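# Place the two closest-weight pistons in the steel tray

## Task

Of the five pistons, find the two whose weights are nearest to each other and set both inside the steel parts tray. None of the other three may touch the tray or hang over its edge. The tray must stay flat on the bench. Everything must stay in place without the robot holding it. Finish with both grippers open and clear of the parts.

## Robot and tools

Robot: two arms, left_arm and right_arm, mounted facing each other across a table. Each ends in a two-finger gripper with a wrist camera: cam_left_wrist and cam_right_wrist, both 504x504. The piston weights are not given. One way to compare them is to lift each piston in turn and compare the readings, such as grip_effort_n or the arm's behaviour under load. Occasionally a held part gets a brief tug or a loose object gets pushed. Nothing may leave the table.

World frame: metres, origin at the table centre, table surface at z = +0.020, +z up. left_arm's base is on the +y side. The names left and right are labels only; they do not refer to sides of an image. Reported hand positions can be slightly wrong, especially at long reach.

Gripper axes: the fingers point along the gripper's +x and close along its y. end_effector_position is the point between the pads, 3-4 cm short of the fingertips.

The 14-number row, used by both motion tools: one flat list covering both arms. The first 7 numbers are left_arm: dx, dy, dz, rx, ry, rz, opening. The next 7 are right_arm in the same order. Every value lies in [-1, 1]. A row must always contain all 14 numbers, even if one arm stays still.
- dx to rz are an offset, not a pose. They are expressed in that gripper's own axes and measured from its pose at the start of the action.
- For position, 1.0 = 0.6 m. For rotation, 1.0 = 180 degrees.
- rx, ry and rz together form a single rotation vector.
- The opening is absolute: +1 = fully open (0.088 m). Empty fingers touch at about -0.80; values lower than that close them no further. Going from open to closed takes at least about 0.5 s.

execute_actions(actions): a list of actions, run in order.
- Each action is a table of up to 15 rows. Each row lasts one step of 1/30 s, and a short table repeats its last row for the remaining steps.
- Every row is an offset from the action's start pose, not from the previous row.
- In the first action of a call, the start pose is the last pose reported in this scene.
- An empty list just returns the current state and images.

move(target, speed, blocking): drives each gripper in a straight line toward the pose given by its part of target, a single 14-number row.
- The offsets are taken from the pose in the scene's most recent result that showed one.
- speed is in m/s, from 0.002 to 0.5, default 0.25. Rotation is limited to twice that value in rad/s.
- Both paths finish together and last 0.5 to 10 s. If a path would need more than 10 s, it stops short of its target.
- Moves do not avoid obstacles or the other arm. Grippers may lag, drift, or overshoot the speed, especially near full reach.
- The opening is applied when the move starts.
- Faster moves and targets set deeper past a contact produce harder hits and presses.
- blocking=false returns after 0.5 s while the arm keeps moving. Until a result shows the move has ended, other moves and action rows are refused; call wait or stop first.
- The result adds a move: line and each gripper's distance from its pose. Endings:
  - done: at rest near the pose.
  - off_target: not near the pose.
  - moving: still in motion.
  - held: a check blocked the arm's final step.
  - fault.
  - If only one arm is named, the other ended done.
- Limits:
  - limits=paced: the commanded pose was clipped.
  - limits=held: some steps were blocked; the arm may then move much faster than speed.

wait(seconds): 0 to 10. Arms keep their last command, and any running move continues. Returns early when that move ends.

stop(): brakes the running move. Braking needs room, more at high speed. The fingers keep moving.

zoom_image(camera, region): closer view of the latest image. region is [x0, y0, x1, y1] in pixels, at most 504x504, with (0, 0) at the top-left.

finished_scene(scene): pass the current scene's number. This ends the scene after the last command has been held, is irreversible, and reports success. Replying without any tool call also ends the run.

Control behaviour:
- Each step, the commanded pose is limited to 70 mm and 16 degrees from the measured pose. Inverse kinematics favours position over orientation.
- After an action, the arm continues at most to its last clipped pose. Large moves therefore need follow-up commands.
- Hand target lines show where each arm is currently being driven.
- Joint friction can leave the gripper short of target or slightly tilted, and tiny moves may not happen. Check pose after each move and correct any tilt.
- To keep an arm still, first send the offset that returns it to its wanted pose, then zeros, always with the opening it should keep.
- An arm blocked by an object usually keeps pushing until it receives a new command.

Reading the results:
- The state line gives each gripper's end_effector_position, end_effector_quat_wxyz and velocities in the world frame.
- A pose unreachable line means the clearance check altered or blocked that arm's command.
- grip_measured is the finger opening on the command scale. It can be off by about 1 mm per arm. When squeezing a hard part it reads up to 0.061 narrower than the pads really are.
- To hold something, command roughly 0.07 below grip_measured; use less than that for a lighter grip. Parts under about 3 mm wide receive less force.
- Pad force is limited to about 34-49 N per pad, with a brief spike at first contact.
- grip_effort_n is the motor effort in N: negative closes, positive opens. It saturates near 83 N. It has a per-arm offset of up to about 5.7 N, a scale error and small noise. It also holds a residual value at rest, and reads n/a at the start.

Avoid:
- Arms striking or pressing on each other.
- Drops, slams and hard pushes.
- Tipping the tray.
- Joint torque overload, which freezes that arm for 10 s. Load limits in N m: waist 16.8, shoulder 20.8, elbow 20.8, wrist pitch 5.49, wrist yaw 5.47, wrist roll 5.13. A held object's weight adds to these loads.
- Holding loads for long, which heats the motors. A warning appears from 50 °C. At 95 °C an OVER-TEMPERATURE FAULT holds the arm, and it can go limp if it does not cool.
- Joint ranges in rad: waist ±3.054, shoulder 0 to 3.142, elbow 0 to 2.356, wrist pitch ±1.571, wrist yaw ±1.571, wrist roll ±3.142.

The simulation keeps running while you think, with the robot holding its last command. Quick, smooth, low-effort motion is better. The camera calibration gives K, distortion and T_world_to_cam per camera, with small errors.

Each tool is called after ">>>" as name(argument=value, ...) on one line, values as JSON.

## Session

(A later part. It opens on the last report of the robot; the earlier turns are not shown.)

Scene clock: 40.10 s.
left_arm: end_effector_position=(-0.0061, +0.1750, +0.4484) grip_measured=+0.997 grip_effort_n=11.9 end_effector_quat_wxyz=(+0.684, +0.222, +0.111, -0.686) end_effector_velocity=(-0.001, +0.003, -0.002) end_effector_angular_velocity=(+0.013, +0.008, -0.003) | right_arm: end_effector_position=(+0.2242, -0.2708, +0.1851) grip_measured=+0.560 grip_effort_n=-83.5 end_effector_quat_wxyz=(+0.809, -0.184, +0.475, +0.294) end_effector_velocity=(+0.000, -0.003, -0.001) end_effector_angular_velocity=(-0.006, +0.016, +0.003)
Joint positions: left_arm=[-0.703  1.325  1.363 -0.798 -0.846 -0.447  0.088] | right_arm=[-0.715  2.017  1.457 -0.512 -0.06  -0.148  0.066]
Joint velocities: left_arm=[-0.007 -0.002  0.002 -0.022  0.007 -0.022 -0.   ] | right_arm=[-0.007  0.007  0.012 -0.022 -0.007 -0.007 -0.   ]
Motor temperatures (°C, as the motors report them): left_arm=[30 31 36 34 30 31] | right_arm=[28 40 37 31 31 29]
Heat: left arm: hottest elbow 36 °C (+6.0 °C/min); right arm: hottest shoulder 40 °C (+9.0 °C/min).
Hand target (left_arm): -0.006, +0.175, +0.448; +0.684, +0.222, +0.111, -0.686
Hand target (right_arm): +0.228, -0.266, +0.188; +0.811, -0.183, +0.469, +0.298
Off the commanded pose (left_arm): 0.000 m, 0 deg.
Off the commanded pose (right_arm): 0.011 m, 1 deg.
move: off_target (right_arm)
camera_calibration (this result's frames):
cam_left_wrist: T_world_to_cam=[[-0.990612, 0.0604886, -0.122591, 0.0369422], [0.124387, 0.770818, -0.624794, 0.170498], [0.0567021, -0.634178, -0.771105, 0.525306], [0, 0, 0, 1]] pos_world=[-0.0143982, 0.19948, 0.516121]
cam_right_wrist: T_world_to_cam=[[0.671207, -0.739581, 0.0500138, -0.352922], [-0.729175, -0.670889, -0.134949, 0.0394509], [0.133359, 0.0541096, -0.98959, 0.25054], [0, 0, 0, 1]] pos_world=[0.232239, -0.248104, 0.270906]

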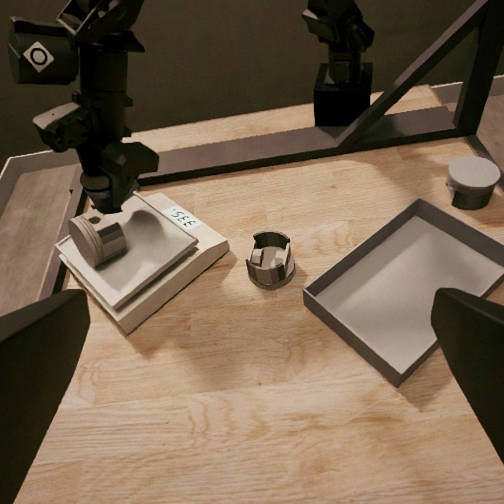

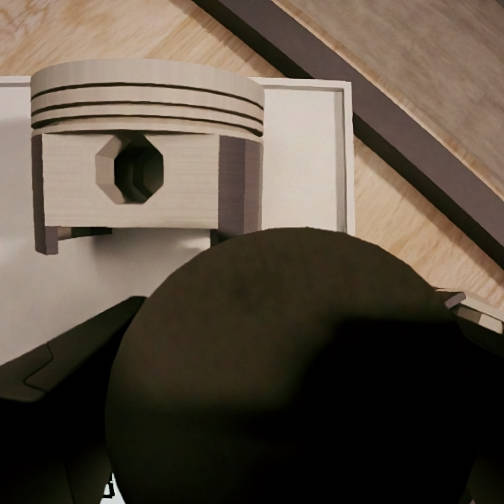

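>>> move(target=[0,0,0,0,0,0,1,-0.01,0.03,-0.015,0,0,0,0.45], speed=0.05)

>>> move(target=[0,0,0,0,0,0,1,0.07,0,-0.04,0,0,0,0.45], speed=0.05)

>>> zoom_image(camera="cam_left_wrist", region=[40,130,260,300])

Scene clock: 44.20 s.
left_arm: end_effector_position=(-0.0061, +0.1750, +0.4484) grip_measured=+0.997 grip_effort_n=11.9 end_effector_quat_wxyz=(+0.684, +0.222, +0.111, -0.686) end_effector_velocity=(+0.001, +0.001, +0.003) end_effector_angular_velocity=(-0.012, +0.027, +0.013) | right_arm: end_effector_position=(+0.2064, -0.2644, +0.1805) grip_measured=+0.560 grip_effort_n=-83.5 end_effector_quat_wxyz=(+0.805, -0.185, +0.481, +0.293) end_effector_velocity=(-0.002, -0.004, -0.003) end_effector_angular_velocity=(-0.012, +0.000, +0.001)
Joint positions: left_arm=[-0.703  1.325  1.363 -0.798 -0.846 -0.447  0.088] | right_arm=[-0.678  1.988  1.401 -0.497 -0.042 -0.115  0.066]
Joint velocities: left_arm=[-0.002 -0.007 -0.002  0.007 -0.007 -0.022 -0.   ] | right_arm=[-0.002 -0.007 -0.022  0.007  0.007 -0.007 -0.   ]
Motor temperatures (°C, as the motors report them): left_arm=[30 32 36 34 30 31] | right_arm=[28 40 38 32 31 29]
Heat: left arm: hottest elbow 36 °C (+5.4 °C/min); right arm: hottest shoulder 40 °C (+8.1 °C/min).
Hand target (left_arm): -0.006, +0.175, +0.448; +0.684, +0.222, +0.111, -0.686
Hand target (right_arm): +0.204, -0.264, +0.186; +0.809, -0.184, +0.475, +0.294
Off the commanded pose (left_arm): 0.000 m, 0 deg.
Off the commanded pose (right_arm): 0.006 m, 1 deg.
move: done
camera_calibration (this result's frames):
cam_left_wrist: T_world_to_cam=[[-0.990612, 0.0604886, -0.122591, 0.0369422], [0.124387, 0.770818, -0.624794, 0.170498], [0.0567021, -0.634178, -0.771105, 0.525306], [0, 0, 0, 1]] pos_world=[-0.0143982, 0.19948, 0.516121]
cam_right_wrist: T_world_to_cam=[[0.67194, -0.739072, 0.0476401, -0.335554], [-0.730533, -0.672001, -0.121396, 0.027626], [0.121734, 0.0467679, -0.99146, 0.248841], [0, 0, 0, 1]] pos_world=[0.215361, -0.241072, 0.266056]

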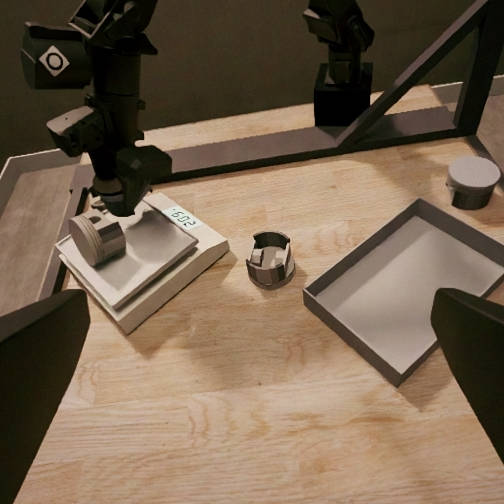

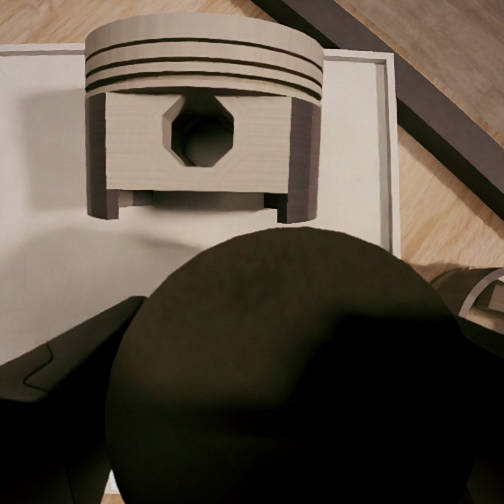

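Scene clock: 45.43 s.
left_arm: end_effector_position=(-0.0061, +0.1750, +0.4484) grip_measured=+0.997 grip_effort_n=12.8 end_effector_quat_wxyz=(+0.684, +0.222, +0.111, -0.686) end_effector_velocity=(+0.002, +0.002, +0.001) end_effector_angular_velocity=(-0.002, -0.011, -0.000) | right_arm: end_effector_position=(+0.2082, -0.2631, +0.1450) grip_measured=+0.560 grip_effort_n=-83.5 end_effector_quat_wxyz=(+0.811, -0.183, +0.471, +0.295) end_effector_velocity=(-0.000, -0.006, -0.002) end_effector_angular_velocity=(-0.009, +0.009, -0.017)
Joint positions: left_arm=[-0.703  1.325  1.363 -0.798 -0.846 -0.447  0.088] | right_arm=[-0.678  2.039  1.311 -0.333 -0.043 -0.115  0.066]
Joint velocities: left_arm=[-0.002 -0.007 -0.002 -0.007 -0.007  0.007 -0.   ] | right_arm=[-0.007 -0.002 -0.007 -0.007  0.007  0.007 -0.   ]
Motor temperatures (°C, as the motors report them): left_arm=[30 32 36 34 30 31] | right_arm=[28 40 38 32 31 29]
Heat: left arm: hottest elbow 36 °C (+5.3 °C/min); right arm: hottest shoulder 40 °C (+7.9 °C/min).
Hand target (left_arm): -0.006, +0.175, +0.448; +0.684, +0.222, +0.111, -0.686
Hand target (right_arm): +0.205, -0.266, +0.132; +0.805, -0.185, +0.481, +0.293
Off the commanded pose (left_arm): 0.000 m, 0 deg.
Off the commanded pose (right_arm): 0.013 m, 1 deg.
move: off_target (right_arm)
camera_calibration (this result's frames):
cam_left_wrist: T_world_to_cam=[[-0.990612, 0.0604886, -0.122591, 0.0369422], [0.124387, 0.770818, -0.624794, 0.170498], [0.0567021, -0.634178, -0.771105, 0.525306], [0, 0, 0, 1]] pos_world=[-0.0143982, 0.19948, 0.516121]
cam_right_wrist: T_world_to_cam=[[0.671113, -0.739608, 0.0508576, -0.334569], [-0.727815, -0.670355, -0.144599, 0.0287059], [0.141039, 0.0600272, -0.988183, 0.212287], [0, 0, 0, 1]] pos_world=[0.215486, -0.24095, 0.230944]

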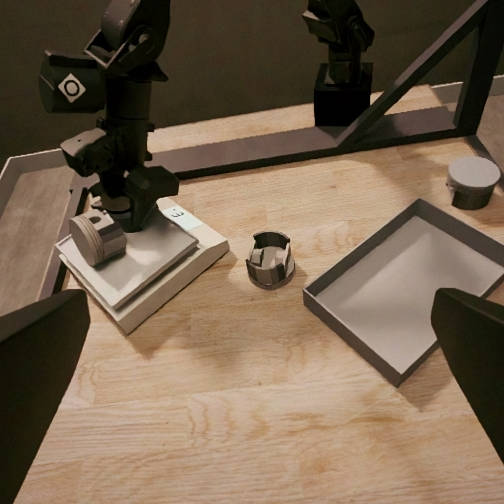

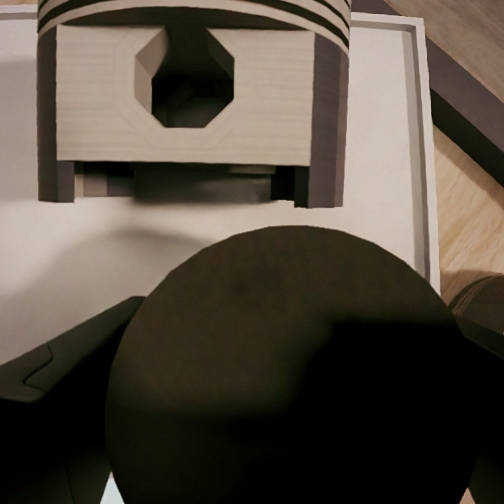

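Region (40, 130, 260, 300) of cam_left_wrist's 504x504 image, scaled by 2.291, with more detail than that image has; it fills the top 389 rows of this view, and the rest is white.

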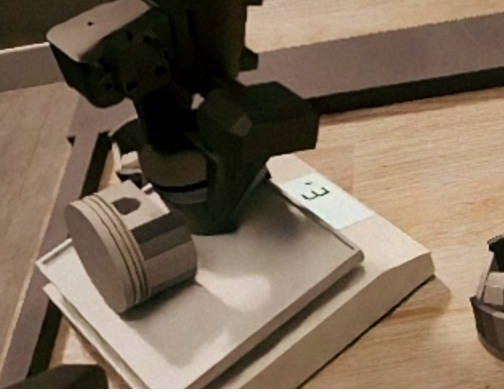

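>>> move(target=[0,0,0,0,0,0,1,0,0,0,0,0,0,1])

>>> move(target=[0,0,0,0,0,0,1,-0.12,0,0,0,0,0,1])

>>> move(target=[0,0,0,0,0,0,1,-0.01,0.3,-0.188,-0.16,0,0.09,1], speed=0.3)

>>> zoom_image(camera="cam_left_wrist", region=[40,150,260,330])

Scene clock: 50.57 s.
left_arm: end_effector_position=(-0.0061, +0.1750, +0.4484) grip_measured=+0.997 grip_effort_n=12.3 end_effector_quat_wxyz=(+0.684, +0.222, +0.111, -0.686) end_effector_velocity=(+0.001, +0.000, -0.002) end_effector_angular_velocity=(+0.002, +0.007, +0.013) | right_arm: end_effector_position=(+0.2082, -0.2631, +0.1446) grip_measured=+0.976 grip_effort_n=20.7 end_effector_quat_wxyz=(+0.811, -0.183, +0.471, +0.295) end_effector_velocity=(-0.004, -0.003, -0.002) end_effector_angular_velocity=(-0.015, +0.015, +0.020)
Joint positions: left_arm=[-0.703  1.325  1.363 -0.798 -0.846 -0.447  0.088] | right_arm=[-0.678  2.039  1.31  -0.33  -0.043 -0.115  0.087]
Joint velocities: left_arm=[-0.002  0.002 -0.002 -0.007 -0.007 -0.022 -0.   ] | right_arm=[-0.002 -0.002 -0.002 -0.022 -0.007 -0.022  0.001]
Motor temperatures (°C, as the motors report them): left_arm=[30 32 36 34 30 31] | right_arm=[28 40 38 33 31 29]
Heat: left arm: hottest elbow 36 °C (+4.7 °C/min); right arm: hottest shoulder 40 °C (+7.1 °C/min).
Hand target (left_arm): -0.006, +0.175, +0.448; +0.684, +0.222, +0.111, -0.686
Hand target (right_arm): +0.208, -0.263, +0.145; +0.811, -0.183, +0.471, +0.295
Off the commanded pose (left_arm): 0.000 m, 0 deg.
Off the commanded pose (right_arm): 0.000 m, 0 deg.
move: done
camera_calibration (this result's frames):
cam_left_wrist: T_world_to_cam=[[-0.990612, 0.0604886, -0.122591, 0.0369422], [0.124387, 0.770818, -0.624794, 0.170498], [0.0567021, -0.634178, -0.771105, 0.525306], [0, 0, 0, 1]] pos_world=[-0.0143982, 0.19948, 0.516121]
cam_right_wrist: T_world_to_cam=[[0.671081, -0.73963, 0.0509717, -0.334566], [-0.727723, -0.670294, -0.145344, 0.0287634], [0.141667, 0.0604445, -0.988067, 0.211863], [0, 0, 0, 1]] pos_world=[0.215439, -0.240981, 0.230569]

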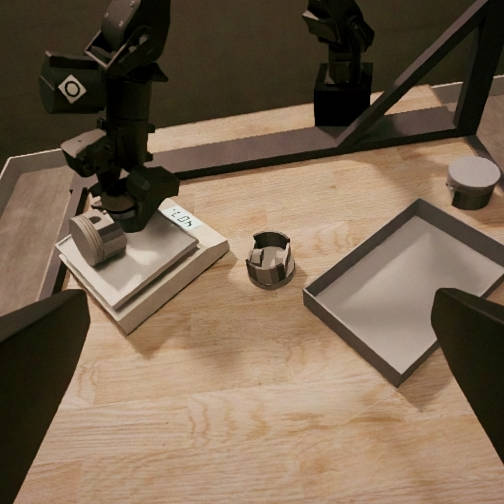

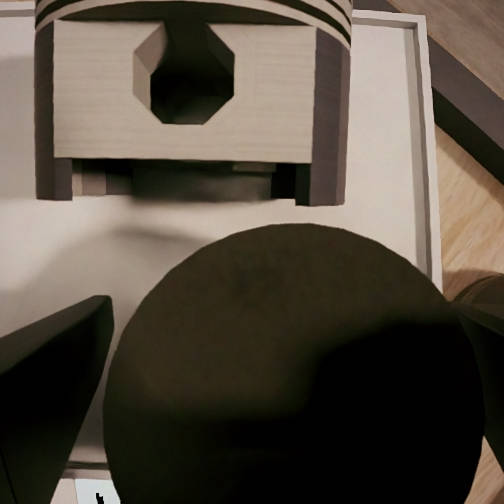

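Scene clock: 51.53 s.
left_arm: end_effector_position=(-0.0061, +0.1750, +0.4484) grip_measured=+0.997 grip_effort_n=11.9 end_effector_quat_wxyz=(+0.684, +0.222, +0.111, -0.686) end_effector_velocity=(+0.001, +0.001, -0.000) end_effector_angular_velocity=(+0.000, -0.015, -0.000) | right_arm: end_effector_position=(+0.1844, -0.2820, +0.2079) grip_measured=+0.979 grip_effort_n=20.7 end_effector_quat_wxyz=(+0.813, -0.182, +0.468, +0.295) end_effector_velocity=(-0.000, +0.002, +0.009) end_effector_angular_velocity=(+0.028, -0.014, +0.015)
Joint positions: left_arm=[-0.703  1.325  1.363 -0.798 -0.846 -0.447  0.088] | right_arm=[-0.684  1.838  1.296 -0.513 -0.046 -0.121  0.087]
Joint velocities: left_arm=[-0.002 -0.002 -0.002 -0.007 -0.007  0.007 -0.   ] | right_arm=[-0.002 -0.022 -0.002  0.007 -0.022 -0.007 -0.   ]
Motor temperatures (°C, as the motors report them): left_arm=[30 32 36 34 30 31] | right_arm=[28 41 38 33 31 29]
Heat: left arm: hottest elbow 36 °C (+4.7 °C/min); right arm: hottest shoulder 41 °C (+8.2 °C/min).
Hand target (left_arm): -0.006, +0.175, +0.448; +0.684, +0.222, +0.111, -0.686
Hand target (right_arm): +0.181, -0.285, +0.208; +0.811, -0.183, +0.471, +0.295
Off the commanded pose (left_arm): 0.000 m, 0 deg.
Off the commanded pose (right_arm): 0.005 m, 0 deg.
move: done
camera_calibration (this result's frames):
cam_left_wrist: T_world_to_cam=[[-0.990612, 0.0604886, -0.122591, 0.0369422], [0.124387, 0.770818, -0.624794, 0.170498], [0.0567021, -0.634178, -0.771105, 0.525306], [0, 0, 0, 1]] pos_world=[-0.0143982, 0.19948, 0.516121]
cam_right_wrist: T_world_to_cam=[[0.670788, -0.739812, 0.0521618, -0.336028], [-0.72704, -0.669838, -0.150768, 0.00910681], [0.14648, 0.0632099, -0.987192, 0.278629], [0, 0, 0, 1]] pos_world=[0.191211, -0.26011, 0.293961]

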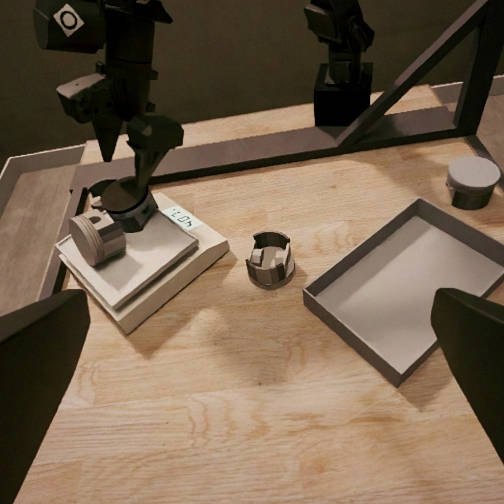

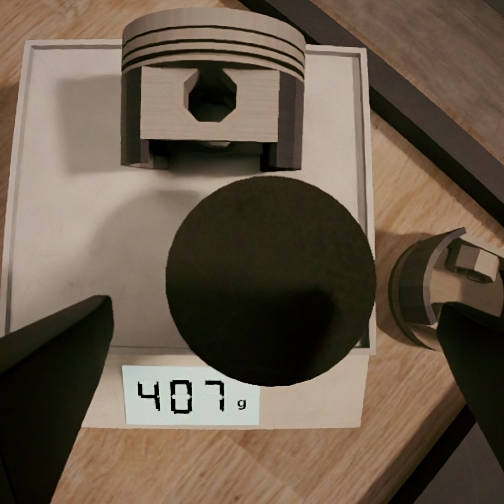

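Scene clock: 53.13 s.
left_arm: end_effector_position=(-0.0061, +0.1750, +0.4484) grip_measured=+0.997 grip_effort_n=12.3 end_effector_quat_wxyz=(+0.684, +0.222, +0.111, -0.686) end_effector_velocity=(+0.001, +0.000, -0.002) end_effector_angular_velocity=(+0.003, -0.006, +0.006) | right_arm: end_effector_position=(-0.0068, -0.2072, +0.1573) grip_measured=+0.979 grip_effort_n=20.7 end_effector_quat_wxyz=(+0.694, -0.308, +0.399, +0.513) end_effector_velocity=(-0.005, -0.000, -0.002) end_effector_angular_velocity=(-0.002, +0.019, +0.019)
Joint positions: left_arm=[-0.703  1.325  1.363 -0.798 -0.846 -0.447  0.088] | right_arm=[-0.229  1.662  0.866 -0.271 -0.106 -0.225  0.087]
Joint velocities: left_arm=[-0.002  0.002 -0.002 -0.007 -0.007 -0.007 -0.   ] | right_arm=[ 0.002  0.002 -0.002 -0.007 -0.022 -0.007 -0.   ]
Motor temperatures (°C, as the motors report them): left_arm=[30 32 36 34 30 31] | right_arm=[28 41 37 33 31 29]
Heat: left arm: hottest elbow 36 °C (+4.5 °C/min); right arm: hottest shoulder 41 °C (+7.9 °C/min).
Hand target (left_arm): -0.006, +0.175, +0.448; +0.684, +0.222, +0.111, -0.686
Hand target (right_arm): -0.010, -0.209, +0.156; +0.694, -0.309, +0.400, +0.513
Off the commanded pose (left_arm): 0.000 m, 0 deg.
Off the commanded pose (right_arm): 0.006 m, 0 deg.
move: done
camera_calibration (this result's frames):
cam_left_wrist: T_world_to_cam=[[-0.990612, 0.0604886, -0.122591, 0.0369422], [0.124387, 0.770818, -0.624794, 0.170498], [0.0567021, -0.634178, -0.771105, 0.525306], [0, 0, 0, 1]] pos_world=[-0.0143982, 0.19948, 0.516121]
cam_right_wrist: T_world_to_cam=[[0.965593, -0.255349, 0.0492647, -0.0469352], [-0.24586, -0.958084, -0.147063, -0.144414], [0.0847521, 0.129891, -0.9879, 0.265489], [0, 0, 0, 1]] pos_world=[-0.012686, -0.18483, 0.243351]

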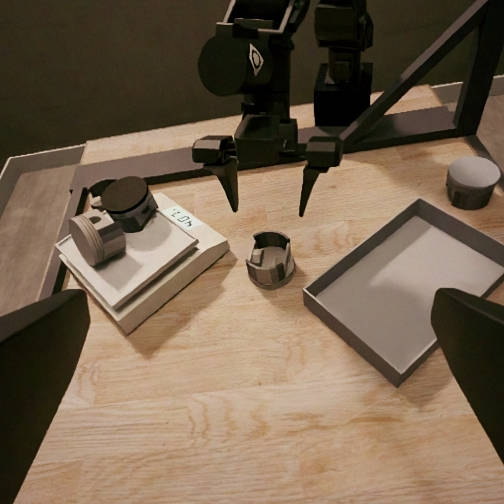

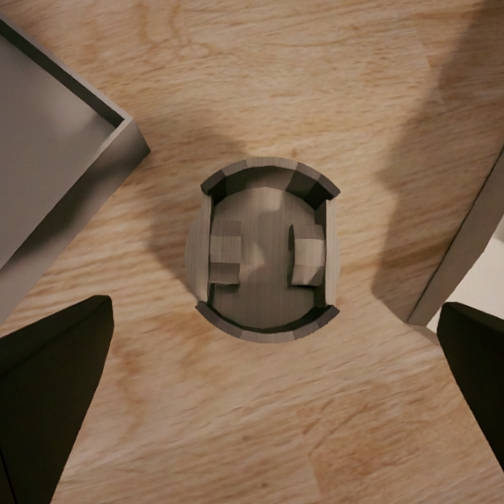

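Region (40, 150, 260, 330) of cam_left_wrist's 504x504 image, scaled by 2.291, with more detail than that image has; it fills the top 412 rows of this view, and the rest is white.

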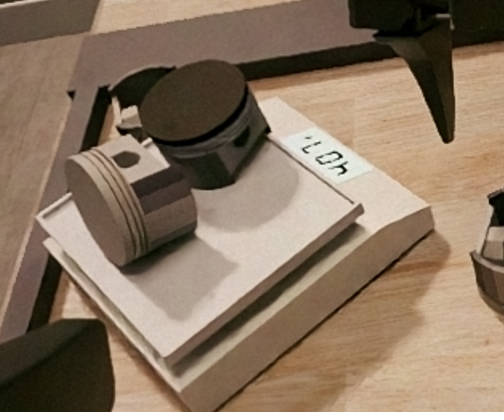

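>>> move(target=[0,0,0,0,0,0,1,0.145,0,-0.008,0.01,0,0,0.8], speed=0.15)

>>> move(target=[0,0,0,0,0,0,1,0,0,0,0,0,0,0.05])

>>> move(target=[0,0,0,0,0,0,1,-0.17,0,0.095,0,-0.01,0,0.05])

Scene clock: 56.33 s.
left_arm: end_effector_position=(-0.0061, +0.1750, +0.4484) grip_measured=+0.997 grip_effort_n=12.3 end_effector_quat_wxyz=(+0.684, +0.222, +0.111, -0.686) end_effector_velocity=(+0.002, +0.002, +0.001) end_effector_angular_velocity=(-0.003, +0.002, +0.006) | right_arm: end_effector_position=(+0.0035, -0.1745, +0.0793) grip_measured=+0.804 grip_effort_n=-16.0 end_effector_quat_wxyz=(+0.698, -0.297, +0.409, +0.507) end_effector_velocity=(-0.001, -0.002, -0.006) end_effector_angular_velocity=(-0.009, +0.008, +0.007)
Joint positions: left_arm=[-0.703  1.325  1.363 -0.798 -0.846 -0.447  0.088] | right_arm=[-0.205  1.984  0.894  0.021 -0.096 -0.173  0.078]
Joint velocities: left_arm=[-0.002 -0.007 -0.002 -0.007 -0.007 -0.007 -0.   ] | right_arm=[-0.002  0.017 -0.002  0.007 -0.007 -0.007 -0.   ]
Motor temperatures (°C, as the motors report them): left_arm=[30 32 36 34 30 31] | right_arm=[28 41 37 33 31 29]
Heat: left arm: hottest elbow 36 °C (+4.3 °C/min); right arm: hottest shoulder 41 °C (+7.5 °C/min).
Hand target (left_arm): -0.006, +0.175, +0.448; +0.684, +0.222, +0.111, -0.686
Hand target (right_arm): +0.005, -0.171, +0.079; +0.699, -0.297, +0.408, +0.507
Off the commanded pose (left_arm): 0.000 m, 0 deg.
Off the commanded pose (right_arm): 0.004 m, 0 deg.
move: done
camera_calibration (this result's frames):
cam_left_wrist: T_world_to_cam=[[-0.990612, 0.0604886, -0.122591, 0.0369422], [0.124387, 0.770818, -0.624794, 0.170498], [0.0567021, -0.634178, -0.771105, 0.525306], [0, 0, 0, 1]] pos_world=[-0.0143982, 0.19948, 0.516121]
cam_right_wrist: T_world_to_cam=[[0.959039, -0.28144, 0.0321925, -0.0478949], [-0.274213, -0.950858, -0.143795, -0.12092], [0.0710802, 0.129077, -0.989084, 0.183307], [0, 0, 0, 1]] pos_world=[-0.000254133, -0.152118, 0.16546]

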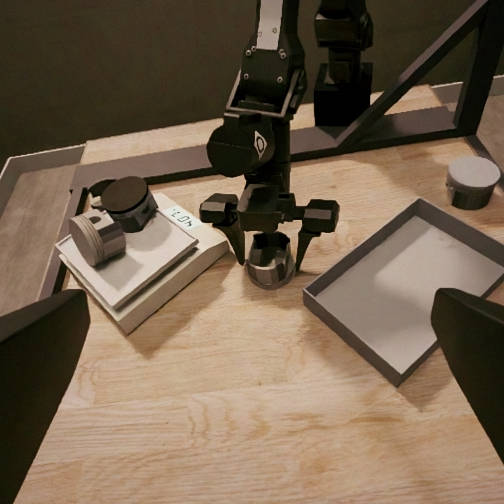

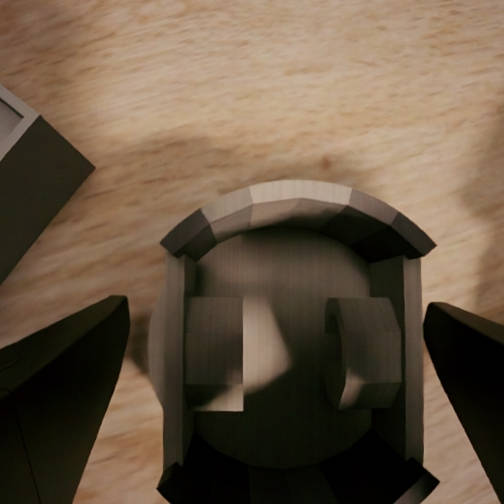

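Scene clock: 56.83 s.
left_arm: end_effector_position=(-0.0061, +0.1750, +0.4484) grip_measured=+0.997 grip_effort_n=12.3 end_effector_quat_wxyz=(+0.684, +0.222, +0.111, -0.686) end_effector_velocity=(+0.001, +0.001, -0.000) end_effector_angular_velocity=(-0.001, +0.011, +0.013) | right_arm: end_effector_position=(+0.0035, -0.1737, +0.0798) grip_measured=+0.260 grip_effort_n=-83.5 end_effector_quat_wxyz=(+0.698, -0.297, +0.408, +0.508) end_effector_velocity=(-0.000, -0.000, +0.001) end_effector_angular_velocity=(-0.000, +0.003, +0.007)
Joint positions: left_arm=[-0.703  1.325  1.363 -0.798 -0.846 -0.447  0.088] | right_arm=[-0.204  1.984  0.894  0.024 -0.095 -0.173  0.052]
Joint velocities: left_arm=[-0.002 -0.002 -0.002 -0.007 -0.007 -0.022 -0.   ] | right_arm=[-0.002 -0.002  0.002 -0.007 -0.007 -0.007 -0.   ]
Motor temperatures (°C, as the motors report them): left_arm=[30 32 36 34 30 31] | right_arm=[28 41 37 33 31 29]
Heat: left arm: hottest elbow 36 °C (+4.2 °C/min); right arm: hottest shoulder 41 °C (+7.4 °C/min).
Hand target (left_arm): -0.006, +0.175, +0.448; +0.684, +0.222, +0.111, -0.686
Hand target (right_arm): +0.004, -0.174, +0.079; +0.698, -0.297, +0.409, +0.507
Off the commanded pose (left_arm): 0.000 m, 0 deg.
Off the commanded pose (right_arm): 0.001 m, 0 deg.
move: done
camera_calibration (this result's frames):
cam_left_wrist: T_world_to_cam=[[-0.990612, 0.0604886, -0.122591, 0.0369422], [0.124387, 0.770818, -0.624794, 0.170498], [0.0567021, -0.634178, -0.771105, 0.525306], [0, 0, 0, 1]] pos_world=[-0.0143982, 0.19948, 0.516121]
cam_right_wrist: T_world_to_cam=[[0.959331, -0.280291, 0.0334739, -0.0475645], [-0.272671, -0.950808, -0.147019, -0.119905], [0.0730355, 0.131913, -0.988567, 0.184114], [0, 0, 0, 1]] pos_world=[-0.000511534, -0.151626, 0.165973]

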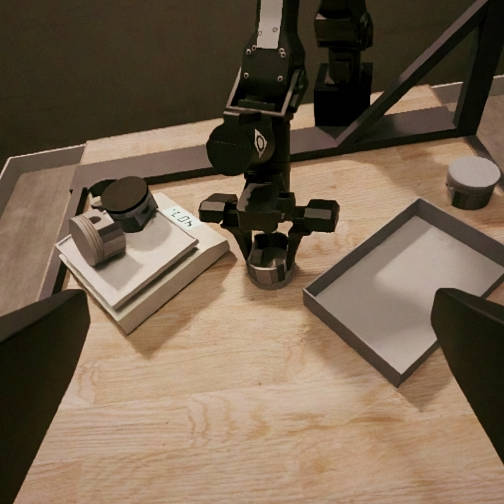

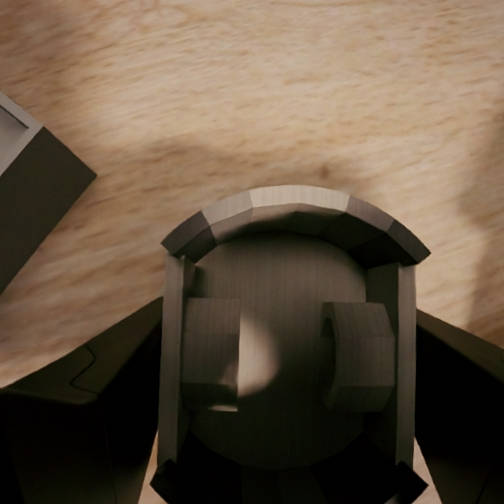

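Scene clock: 57.93 s.
left_arm: end_effector_position=(-0.0061, +0.1750, +0.4484) grip_measured=+0.997 grip_effort_n=12.3 end_effector_quat_wxyz=(+0.684, +0.222, +0.111, -0.686) end_effector_velocity=(+0.001, +0.003, -0.000) end_effector_angular_velocity=(+0.005, +0.003, +0.008) | right_arm: end_effector_position=(+0.0006, -0.1795, +0.1835) grip_measured=+0.260 grip_effort_n=-83.5 end_effector_quat_wxyz=(+0.697, -0.296, +0.411, +0.508) end_effector_velocity=(+0.001, -0.002, +0.006) end_effector_angular_velocity=(-0.008, +0.001, -0.012)
Joint positions: left_arm=[-0.703  1.325  1.363 -0.798 -0.846 -0.447  0.088] | right_arm=[-0.206  1.714  1.045 -0.403 -0.1   -0.173  0.052]
Joint velocities: left_arm=[-0.007 -0.002  0.002 -0.022 -0.007 -0.022 -0.   ] | right_arm=[-0.002 -0.012  0.017 -0.037  0.007  0.007 -0.   ]
Motor temperatures (°C, as the motors report them): left_arm=[30 32 36 34 30 31] | right_arm=[28 41 38 33 31 29]
Heat: left arm: hottest elbow 36 °C (+4.1 °C/min); right arm: hottest shoulder 41 °C (+7.2 °C/min).
Hand target (left_arm): -0.006, +0.175, +0.448; +0.684, +0.222, +0.111, -0.686
Hand target (right_arm): +0.004, -0.174, +0.197; +0.705, -0.289, +0.397, +0.512
Off the commanded pose (left_arm): 0.000 m, 0 deg.
Off the commanded pose (right_arm): 0.014 m, 2 deg.
move: off_target (right_arm)
camera_calibration (this result's frames):
cam_left_wrist: T_world_to_cam=[[-0.990612, 0.0604886, -0.122591, 0.0369422], [0.124387, 0.770818, -0.624794, 0.170498], [0.0567021, -0.634178, -0.771105, 0.525306], [0, 0, 0, 1]] pos_world=[-0.0143982, 0.19948, 0.516121]
cam_right_wrist: T_world_to_cam=[[0.959449, -0.280484, 0.0280382, -0.0489293], [-0.273867, -0.951097, -0.142865, -0.111721], [0.0667383, 0.129393, -0.989345, 0.287321], [0, 0, 0, 1]] pos_world=[-0.00282674, -0.157158, 0.269671]

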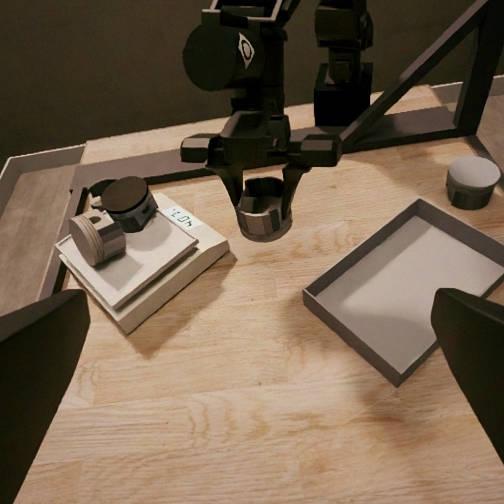

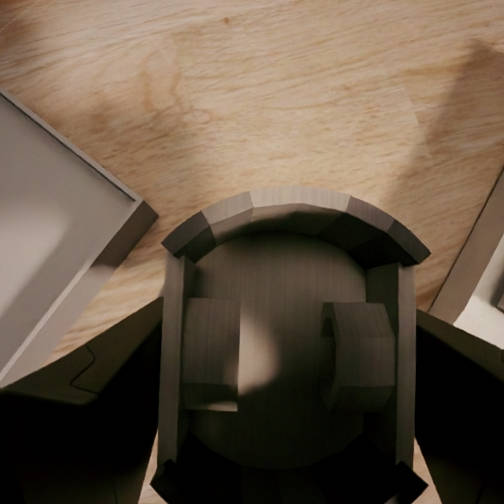

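>>> move(target=[0,0,0,0,0,0,1,0.018,-0.26,0.048,0.15,-0.005,-0.084,0.05], speed=0.2)

>>> move(target=[0,0,0,0,0,0,1,0.062,0,-0.035,0,0,0,0.05], speed=0.05)

>>> move(target=[0,0,0,0,0,0,1,-0.008,0,0,0,0,0,0.5])

>>> zoom_image(camera="cam_left_wrist", region=[40,150,260,330])

Scene clock: 63.27 s.
left_arm: end_effector_position=(-0.0061, +0.1750, +0.4484) grip_measured=+0.997 grip_effort_n=11.9 end_effector_quat_wxyz=(+0.684, +0.222, +0.111, -0.686) end_effector_velocity=(-0.001, +0.001, +0.002) end_effector_angular_velocity=(-0.003, +0.006, -0.011) | right_arm: end_effector_position=(+0.1529, -0.2028, +0.1812) grip_measured=+0.260 grip_effort_n=-83.5 end_effector_quat_wxyz=(+0.805, -0.179, +0.475, +0.306) end_effector_velocity=(+0.001, -0.002, -0.001) end_effector_angular_velocity=(-0.010, +0.014, +0.003)
Joint positions: left_arm=[-0.703  1.325  1.363 -0.798 -0.846 -0.447  0.088] | right_arm=[-0.48   1.97   1.37  -0.466  0.026  0.053  0.052]
Joint velocities: left_arm=[-0.002 -0.007 -0.002  0.007  0.007  0.007  0.   ] | right_arm=[-0.007  0.007  0.012 -0.022 -0.007 -0.007  0.   ]
Motor temperatures (°C, as the motors report them): left_arm=[30 32 36 34 30 31] | right_arm=[28 41 38 33 31 29]
Heat: left arm: hottest elbow 36 °C (+4.1 °C/min); right arm: hottest shoulder 41 °C (+7.1 °C/min).
Hand target (left_arm): -0.006, +0.175, +0.448; +0.684, +0.222, +0.111, -0.686
Hand target (right_arm): +0.158, -0.200, +0.186; +0.810, -0.175, +0.470, +0.304
Off the commanded pose (left_arm): 0.000 m, 0 deg.
Off the commanded pose (right_arm): 0.009 m, 1 deg.
move: off_target (right_arm)
camera_calibration (this result's frames):
cam_left_wrist: T_world_to_cam=[[-0.990612, 0.0604886, -0.122591, 0.0369422], [0.124387, 0.770818, -0.624794, 0.170498], [0.0567021, -0.634178, -0.771105, 0.525306], [0, 0, 0, 1]] pos_world=[-0.0143982, 0.19948, 0.516121]
cam_right_wrist: T_world_to_cam=[[0.684402, -0.728529, 0.028986, -0.250563], [-0.718995, -0.680976, -0.138987, 0.0296328], [0.120994, 0.074282, -0.98987, 0.258544], [0, 0, 0, 1]] pos_world=[0.161509, -0.181568, 0.267307]

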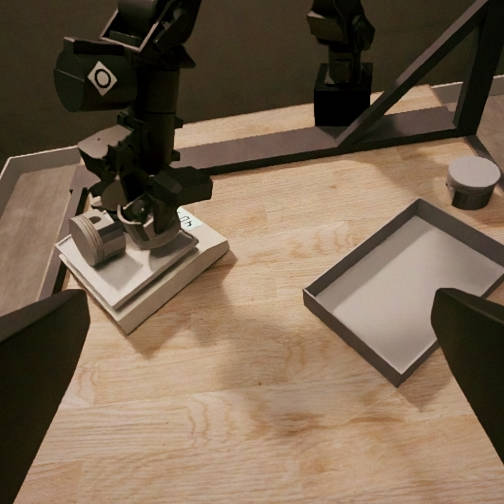

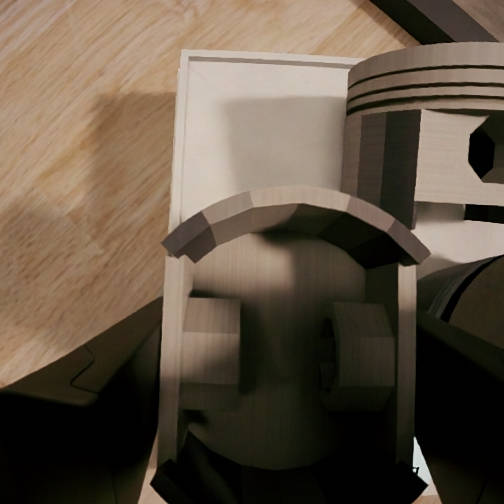

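Scene clock: 64.37 s.
left_arm: end_effector_position=(-0.0061, +0.1750, +0.4484) grip_measured=+0.997 grip_effort_n=11.9 end_effector_quat_wxyz=(+0.684, +0.222, +0.111, -0.686) end_effector_velocity=(+0.001, -0.001, +0.001) end_effector_angular_velocity=(-0.014, -0.013, +0.010) | right_arm: end_effector_position=(+0.1549, -0.2007, +0.1503) grip_measured=+0.260 grip_effort_n=-83.5 end_effector_quat_wxyz=(+0.810, -0.175, +0.467, +0.309) end_effector_velocity=(-0.002, -0.005, -0.005) end_effector_angular_velocity=(-0.016, +0.002, +0.000)
Joint positions: left_arm=[-0.703  1.325  1.363 -0.798 -0.846 -0.447  0.088] | right_arm=[-0.48   2.017  1.296 -0.324  0.025  0.053  0.052]
Joint velocities: left_arm=[-0.002  0.002 -0.002  0.007 -0.022  0.007 -0.   ] | right_arm=[-0.002 -0.002 -0.022  0.007  0.007 -0.007 -0.   ]
Motor temperatures (°C, as the motors report them): left_arm=[30 32 36 34 30 31] | right_arm=[28 41 38 33 31 29]
Heat: left arm: hottest elbow 36 °C (+3.0 °C/min); right arm: hottest shoulder 41 °C (+7.1 °C/min).
Hand target (left_arm): -0.006, +0.175, +0.448; +0.684, +0.222, +0.111, -0.686
Hand target (right_arm): +0.152, -0.203, +0.139; +0.805, -0.179, +0.475, +0.306
Off the commanded pose (left_arm): 0.000 m, 0 deg.
Off the commanded pose (right_arm): 0.012 m, 1 deg.
move: off_target (right_arm)
camera_calibration (this result's frames):
cam_left_wrist: T_world_to_cam=[[-0.990612, 0.0604886, -0.122591, 0.0369422], [0.124387, 0.770818, -0.624794, 0.170498], [0.0567021, -0.634178, -0.771105, 0.525306], [0, 0, 0, 1]] pos_world=[-0.0143982, 0.19948, 0.516121]
cam_right_wrist: T_world_to_cam=[[0.684276, -0.728697, 0.0277022, -0.249287], [-0.716635, -0.679005, -0.159332, 0.0312456], [0.134915, 0.0891744, -0.986836, 0.22789], [0, 0, 0, 1]] pos_world=[0.162227, -0.18076, 0.236774]

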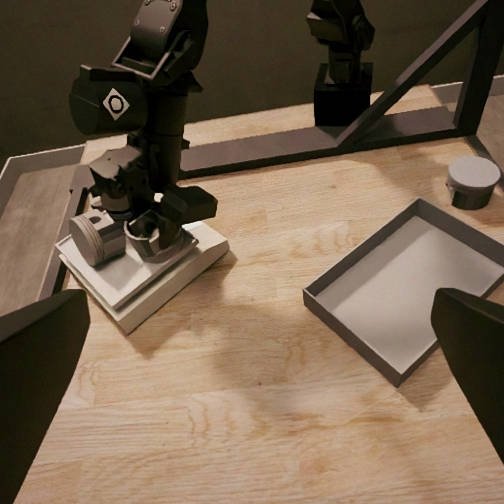

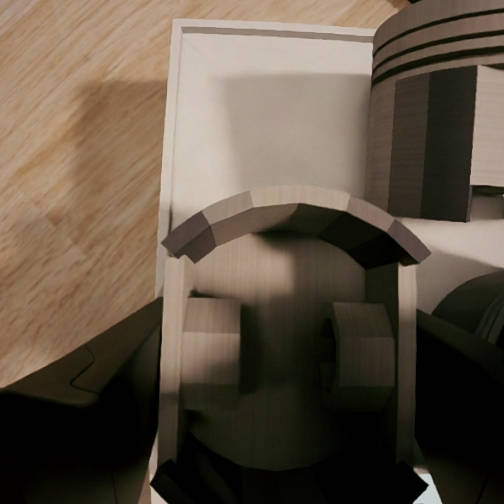

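Scene clock: 65.07 s.
left_arm: end_effector_position=(-0.0061, +0.1750, +0.4484) grip_measured=+0.997 grip_effort_n=12.3 end_effector_quat_wxyz=(+0.684, +0.222, +0.111, -0.686) end_effector_velocity=(+0.001, +0.003, -0.003) end_effector_angular_velocity=(+0.016, -0.009, -0.004) | right_arm: end_effector_position=(+0.1530, -0.2007, +0.1507) grip_measured=+0.494 grip_effort_n=21.2 end_effector_quat_wxyz=(+0.808, -0.176, +0.469, +0.310) end_effector_velocity=(-0.003, -0.006, -0.002) end_effector_angular_velocity=(-0.023, +0.009, +0.000)
Joint positions: left_arm=[-0.703  1.325  1.363 -0.798 -0.846 -0.447  0.088] | right_arm=[-0.478  2.014  1.295 -0.331  0.024  0.053  0.063]
Joint velocities: left_arm=[-0.002 -0.002 -0.002 -0.022  0.007 -0.007 -0.   ] | right_arm=[-0.002 -0.007 -0.007 -0.022  0.007 -0.007  0.001]
Motor temperatures (°C, as the motors report them): left_arm=[30 32 37 34 30 31] | right_arm=[28 42 38 33 31 29]
Heat: left arm: hottest elbow 37 °C (+4.1 °C/min); right arm: hottest shoulder 42 °C (+8.1 °C/min).
Hand target (left_arm): -0.006, +0.175, +0.448; +0.684, +0.222, +0.111, -0.686
Hand target (right_arm): +0.153, -0.202, +0.154; +0.810, -0.175, +0.468, +0.308
Off the commanded pose (left_arm): 0.000 m, 0 deg.
Off the commanded pose (right_arm): 0.004 m, 0 deg.
move: done
camera_calibration (this result's frames):
cam_left_wrist: T_world_to_cam=[[-0.990612, 0.0604886, -0.122591, 0.0369422], [0.124387, 0.770818, -0.624794, 0.170498], [0.0567021, -0.634178, -0.771105, 0.525306], [0, 0, 0, 1]] pos_world=[-0.0143982, 0.19948, 0.516121]
cam_right_wrist: T_world_to_cam=[[0.686608, -0.726544, 0.0265174, -0.247789], [-0.715214, -0.681551, -0.154779, 0.0286139], [0.130527, 0.087307, -0.987593, 0.228978], [0, 0, 0, 1]] pos_world=[0.160711, -0.180519, 0.237137]

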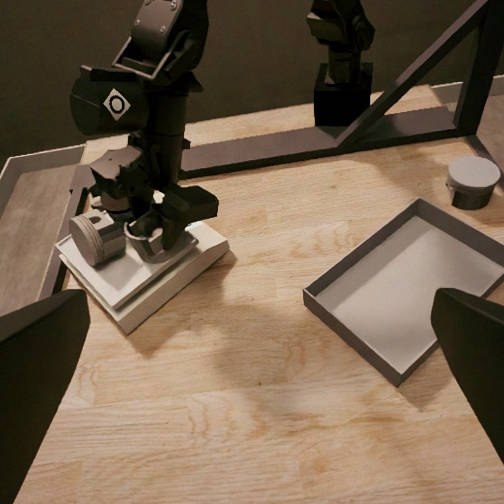

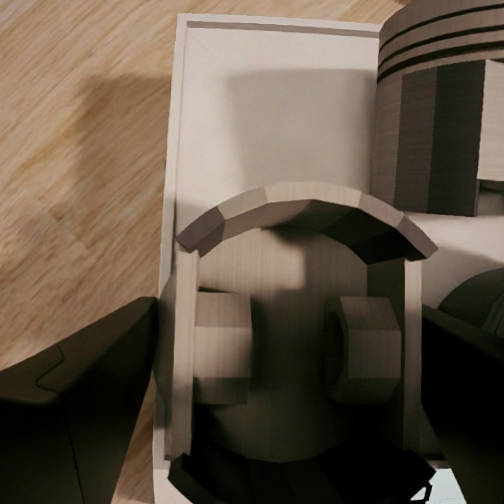

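Region (40, 150, 260, 330) of cam_left_wrist's 504x504 image, scaled by 2.291, with more detail than that image has; it fills the top 412 rows of this view, and the rest is white.

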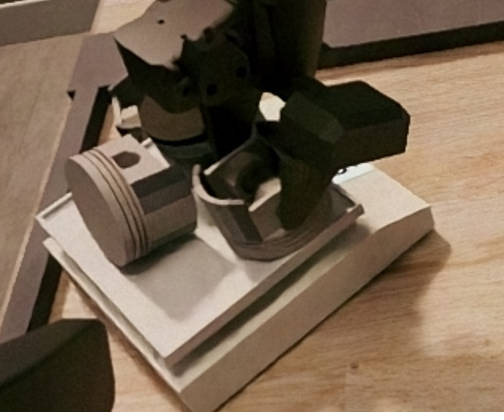

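>>> move(target=[0,0,0,0,0,0,1,-0.12,0,0,0,0,0,0.5])

Scene clock: 66.77 s.
left_arm: end_effector_position=(-0.0061, +0.1750, +0.4484) grip_measured=+0.997 grip_effort_n=11.9 end_effector_quat_wxyz=(+0.684, +0.222, +0.111, -0.686) end_effector_velocity=(-0.002, +0.003, -0.002) end_effector_angular_velocity=(+0.009, -0.010, -0.016) | right_arm: end_effector_position=(+0.1312, -0.2226, +0.2140) grip_measured=+0.497 grip_effort_n=20.7 end_effector_quat_wxyz=(+0.809, -0.175, +0.467, +0.310) end_effector_velocity=(-0.001, -0.001, +0.005) end_effector_angular_velocity=(+0.007, -0.003, +0.008)
Joint positions: left_arm=[-0.703  1.325  1.363 -0.798 -0.846 -0.447  0.088] | right_arm=[-0.478  1.813  1.285 -0.517  0.024  0.053  0.063]
Joint velocities: left_arm=[-0.007 -0.002 -0.002 -0.007  0.007  0.007 -0.   ] | right_arm=[-0.002 -0.017 -0.002 -0.007 -0.007 -0.007 -0.   ]
Motor temperatures (°C, as the motors report them): left_arm=[30 32 37 34 30 31] | right_arm=[28 42 38 33 31 29]
Heat: left arm: hottest elbow 37 °C (+4.0 °C/min); right arm: hottest shoulder 42 °C (+8.0 °C/min).
Hand target (left_arm): -0.006, +0.175, +0.448; +0.684, +0.222, +0.111, -0.686
Hand target (right_arm): +0.127, -0.225, +0.214; +0.808, -0.176, +0.469, +0.310
Off the commanded pose (left_arm): 0.000 m, 0 deg.
Off the commanded pose (right_arm): 0.005 m, 0 deg.
move: done
camera_calibration (this result's frames):
cam_left_wrist: T_world_to_cam=[[-0.990612, 0.0604886, -0.122591, 0.0369422], [0.124387, 0.770818, -0.624794, 0.170498], [0.0567021, -0.634178, -0.771105, 0.525306], [0, 0, 0, 1]] pos_world=[-0.0143982, 0.19948, 0.516121]
cam_right_wrist: T_world_to_cam=[[0.68664, -0.726532, 0.0260084, -0.250209], [-0.714441, -0.680969, -0.160796, 0.00919995], [0.134534, 0.0918275, -0.986645, 0.296499], [0, 0, 0, 1]] pos_world=[0.138487, -0.202747, 0.300526]

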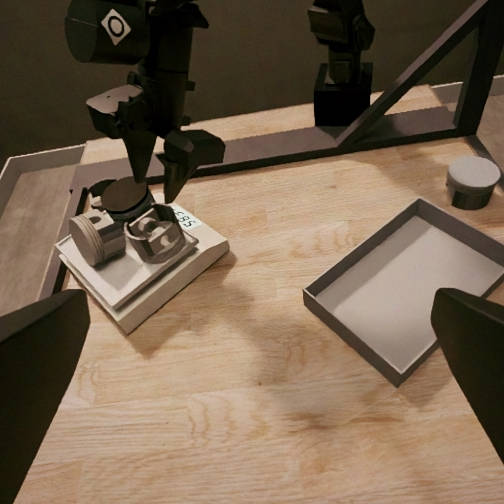

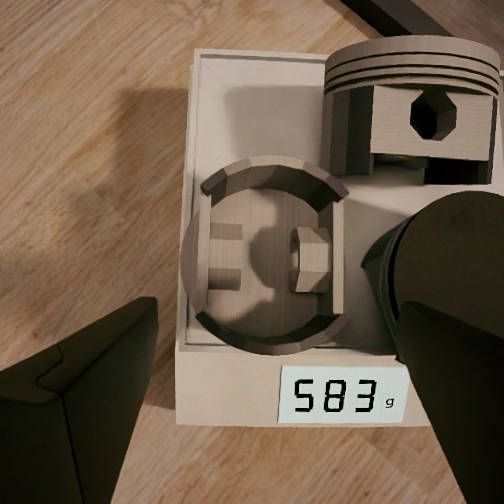

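>>> move(target=[0,0,0,0,0,0,1,-0.038,-0.278,-0.061,0.105,0,-0.061,1])

>>> move(target=[0,0,0,0,0,0,1,0.08,0,0,0,0,0,1])

Scene clock: 72.43 s.
left_arm: end_effector_position=(-0.0061, +0.1750, +0.4484) grip_measured=+0.997 grip_effort_n=11.9 end_effector_quat_wxyz=(+0.684, +0.222, +0.111, -0.686) end_effector_velocity=(+0.002, +0.002, +0.001) end_effector_angular_velocity=(-0.003, +0.002, +0.006) | right_arm: end_effector_position=(+0.2101, -0.3749, +0.2139) grip_measured=+0.979 grip_effort_n=20.7 end_effector_quat_wxyz=(+0.853, -0.086, +0.493, +0.150) end_effector_velocity=(+0.004, -0.007, +0.001) end_effector_angular_velocity=(+0.005, -0.006, -0.012)
Joint positions: left_arm=[-0.703  1.325  1.363 -0.798 -0.846 -0.447  0.088] | right_arm=[-0.884  1.752  1.211 -0.507  0.015  0.028  0.087]
Joint velocities: left_arm=[-0.002 -0.007 -0.002 -0.007 -0.007 -0.007 -0.   ] | right_arm=[-0.022 -0.002 -0.002  0.007 -0.007 -0.007 -0.   ]
Motor temperatures (°C, as the motors report them): left_arm=[30 33 37 34 30 31] | right_arm=[28 43 38 33 31 29]
Heat: left arm: hottest elbow 37 °C (+4.1 °C/min); right arm: hottest shoulder 43 °C (+8.1 °C/min).
Hand target (left_arm): -0.006, +0.175, +0.448; +0.684, +0.222, +0.111, -0.686
Hand target (right_arm): +0.210, -0.377, +0.213; +0.852, -0.086, +0.493, +0.150
Off the commanded pose (left_arm): 0.000 m, 0 deg.
Off the commanded pose (right_arm): 0.001 m, 0 deg.
move: done
camera_calibration (this result's frames):
cam_left_wrist: T_world_to_cam=[[-0.990612, 0.0604886, -0.122591, 0.0369422], [0.124387, 0.770818, -0.624794, 0.170498], [0.0567021, -0.634178, -0.771105, 0.525306], [0, 0, 0, 1]] pos_world=[-0.0143982, 0.19948, 0.516121]
cam_right_wrist: T_world_to_cam=[[0.367821, -0.929383, 0.0308976, -0.425206], [-0.91644, -0.36793, -0.157372, 0.120869], [0.157627, 0.0295687, -0.987056, 0.271663], [0, 0, 0, 1]] pos_world=[0.224347, -0.358741, 0.300306]

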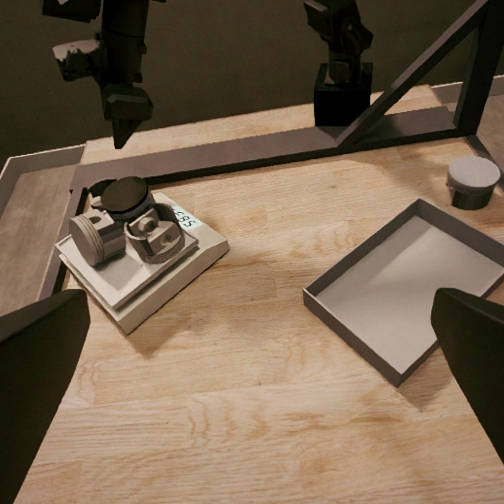

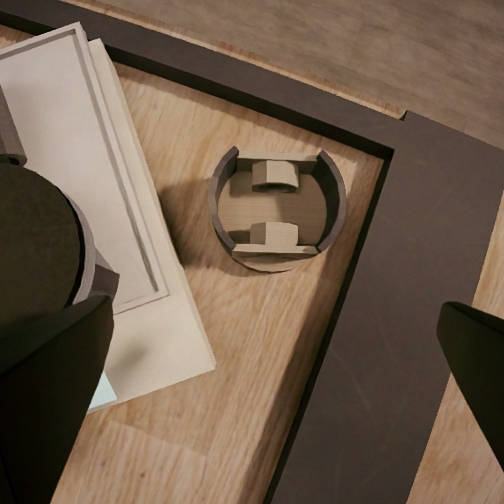

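Scene clock: 73.33 s.
left_arm: end_effector_position=(-0.0061, +0.1750, +0.4484) grip_measured=+0.997 grip_effort_n=12.3 end_effector_quat_wxyz=(+0.684, +0.222, +0.111, -0.686) end_effector_velocity=(+0.001, +0.001, -0.000) end_effector_angular_velocity=(+0.000, -0.015, -0.000) | right_arm: end_effector_position=(+0.2309, -0.3668, +0.1755) grip_measured=+0.979 grip_effort_n=20.2 end_effector_quat_wxyz=(+0.854, -0.086, +0.491, +0.150) end_effector_velocity=(+0.001, +0.001, -0.004) end_effector_angular_velocity=(+0.008, +0.006, -0.005)
Joint positions: left_arm=[-0.703  1.325  1.363 -0.798 -0.846 -0.447  0.088] | right_arm=[-0.884  1.881  1.211 -0.373  0.015  0.028  0.087]
Joint velocities: left_arm=[-0.002 -0.002 -0.002 -0.007 -0.007  0.007 -0.   ] | right_arm=[-0.002  0.012  0.002  0.007 -0.007  0.007 -0.   ]
Motor temperatures (°C, as the motors report them): left_arm=[30 33 37 34 30 31] | right_arm=[28 43 38 33 31 29]
Heat: left arm: hottest elbow 37 °C (+3.0 °C/min); right arm: hottest shoulder 43 °C (+8.1 °C/min).
Hand target (left_arm): -0.006, +0.175, +0.448; +0.684, +0.222, +0.111, -0.686
Hand target (right_arm): +0.232, -0.367, +0.172; +0.853, -0.086, +0.493, +0.150
Off the commanded pose (left_arm): 0.000 m, 0 deg.
Off the commanded pose (right_arm): 0.004 m, 0 deg.
move: done
camera_calibration (this result's frames):
cam_left_wrist: T_world_to_cam=[[-0.990612, 0.0604886, -0.122591, 0.0369422], [0.124387, 0.770818, -0.624794, 0.170498], [0.0567021, -0.634178, -0.771105, 0.525306], [0, 0, 0, 1]] pos_world=[-0.0143982, 0.19948, 0.516121]
cam_right_wrist: T_world_to_cam=[[0.367346, -0.929572, 0.0308832, -0.42407], [-0.915959, -0.367332, -0.161514, 0.137684], [0.161483, 0.0310438, -0.986387, 0.229783], [0, 0, 0, 1]] pos_world=[0.244787, -0.35076, 0.26199]

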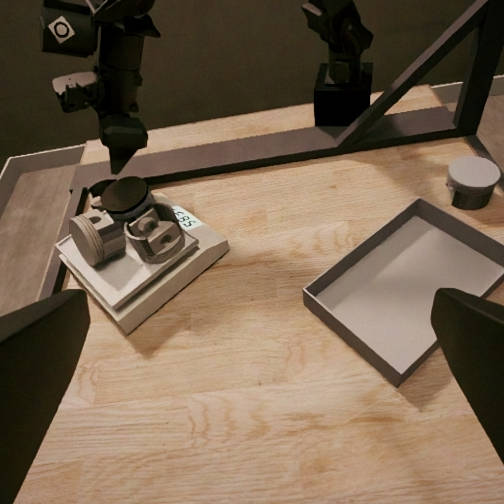

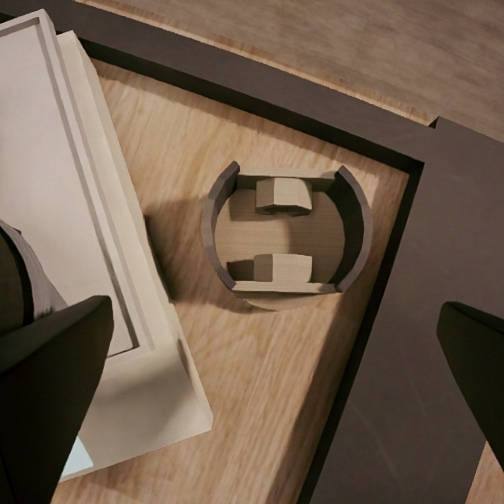

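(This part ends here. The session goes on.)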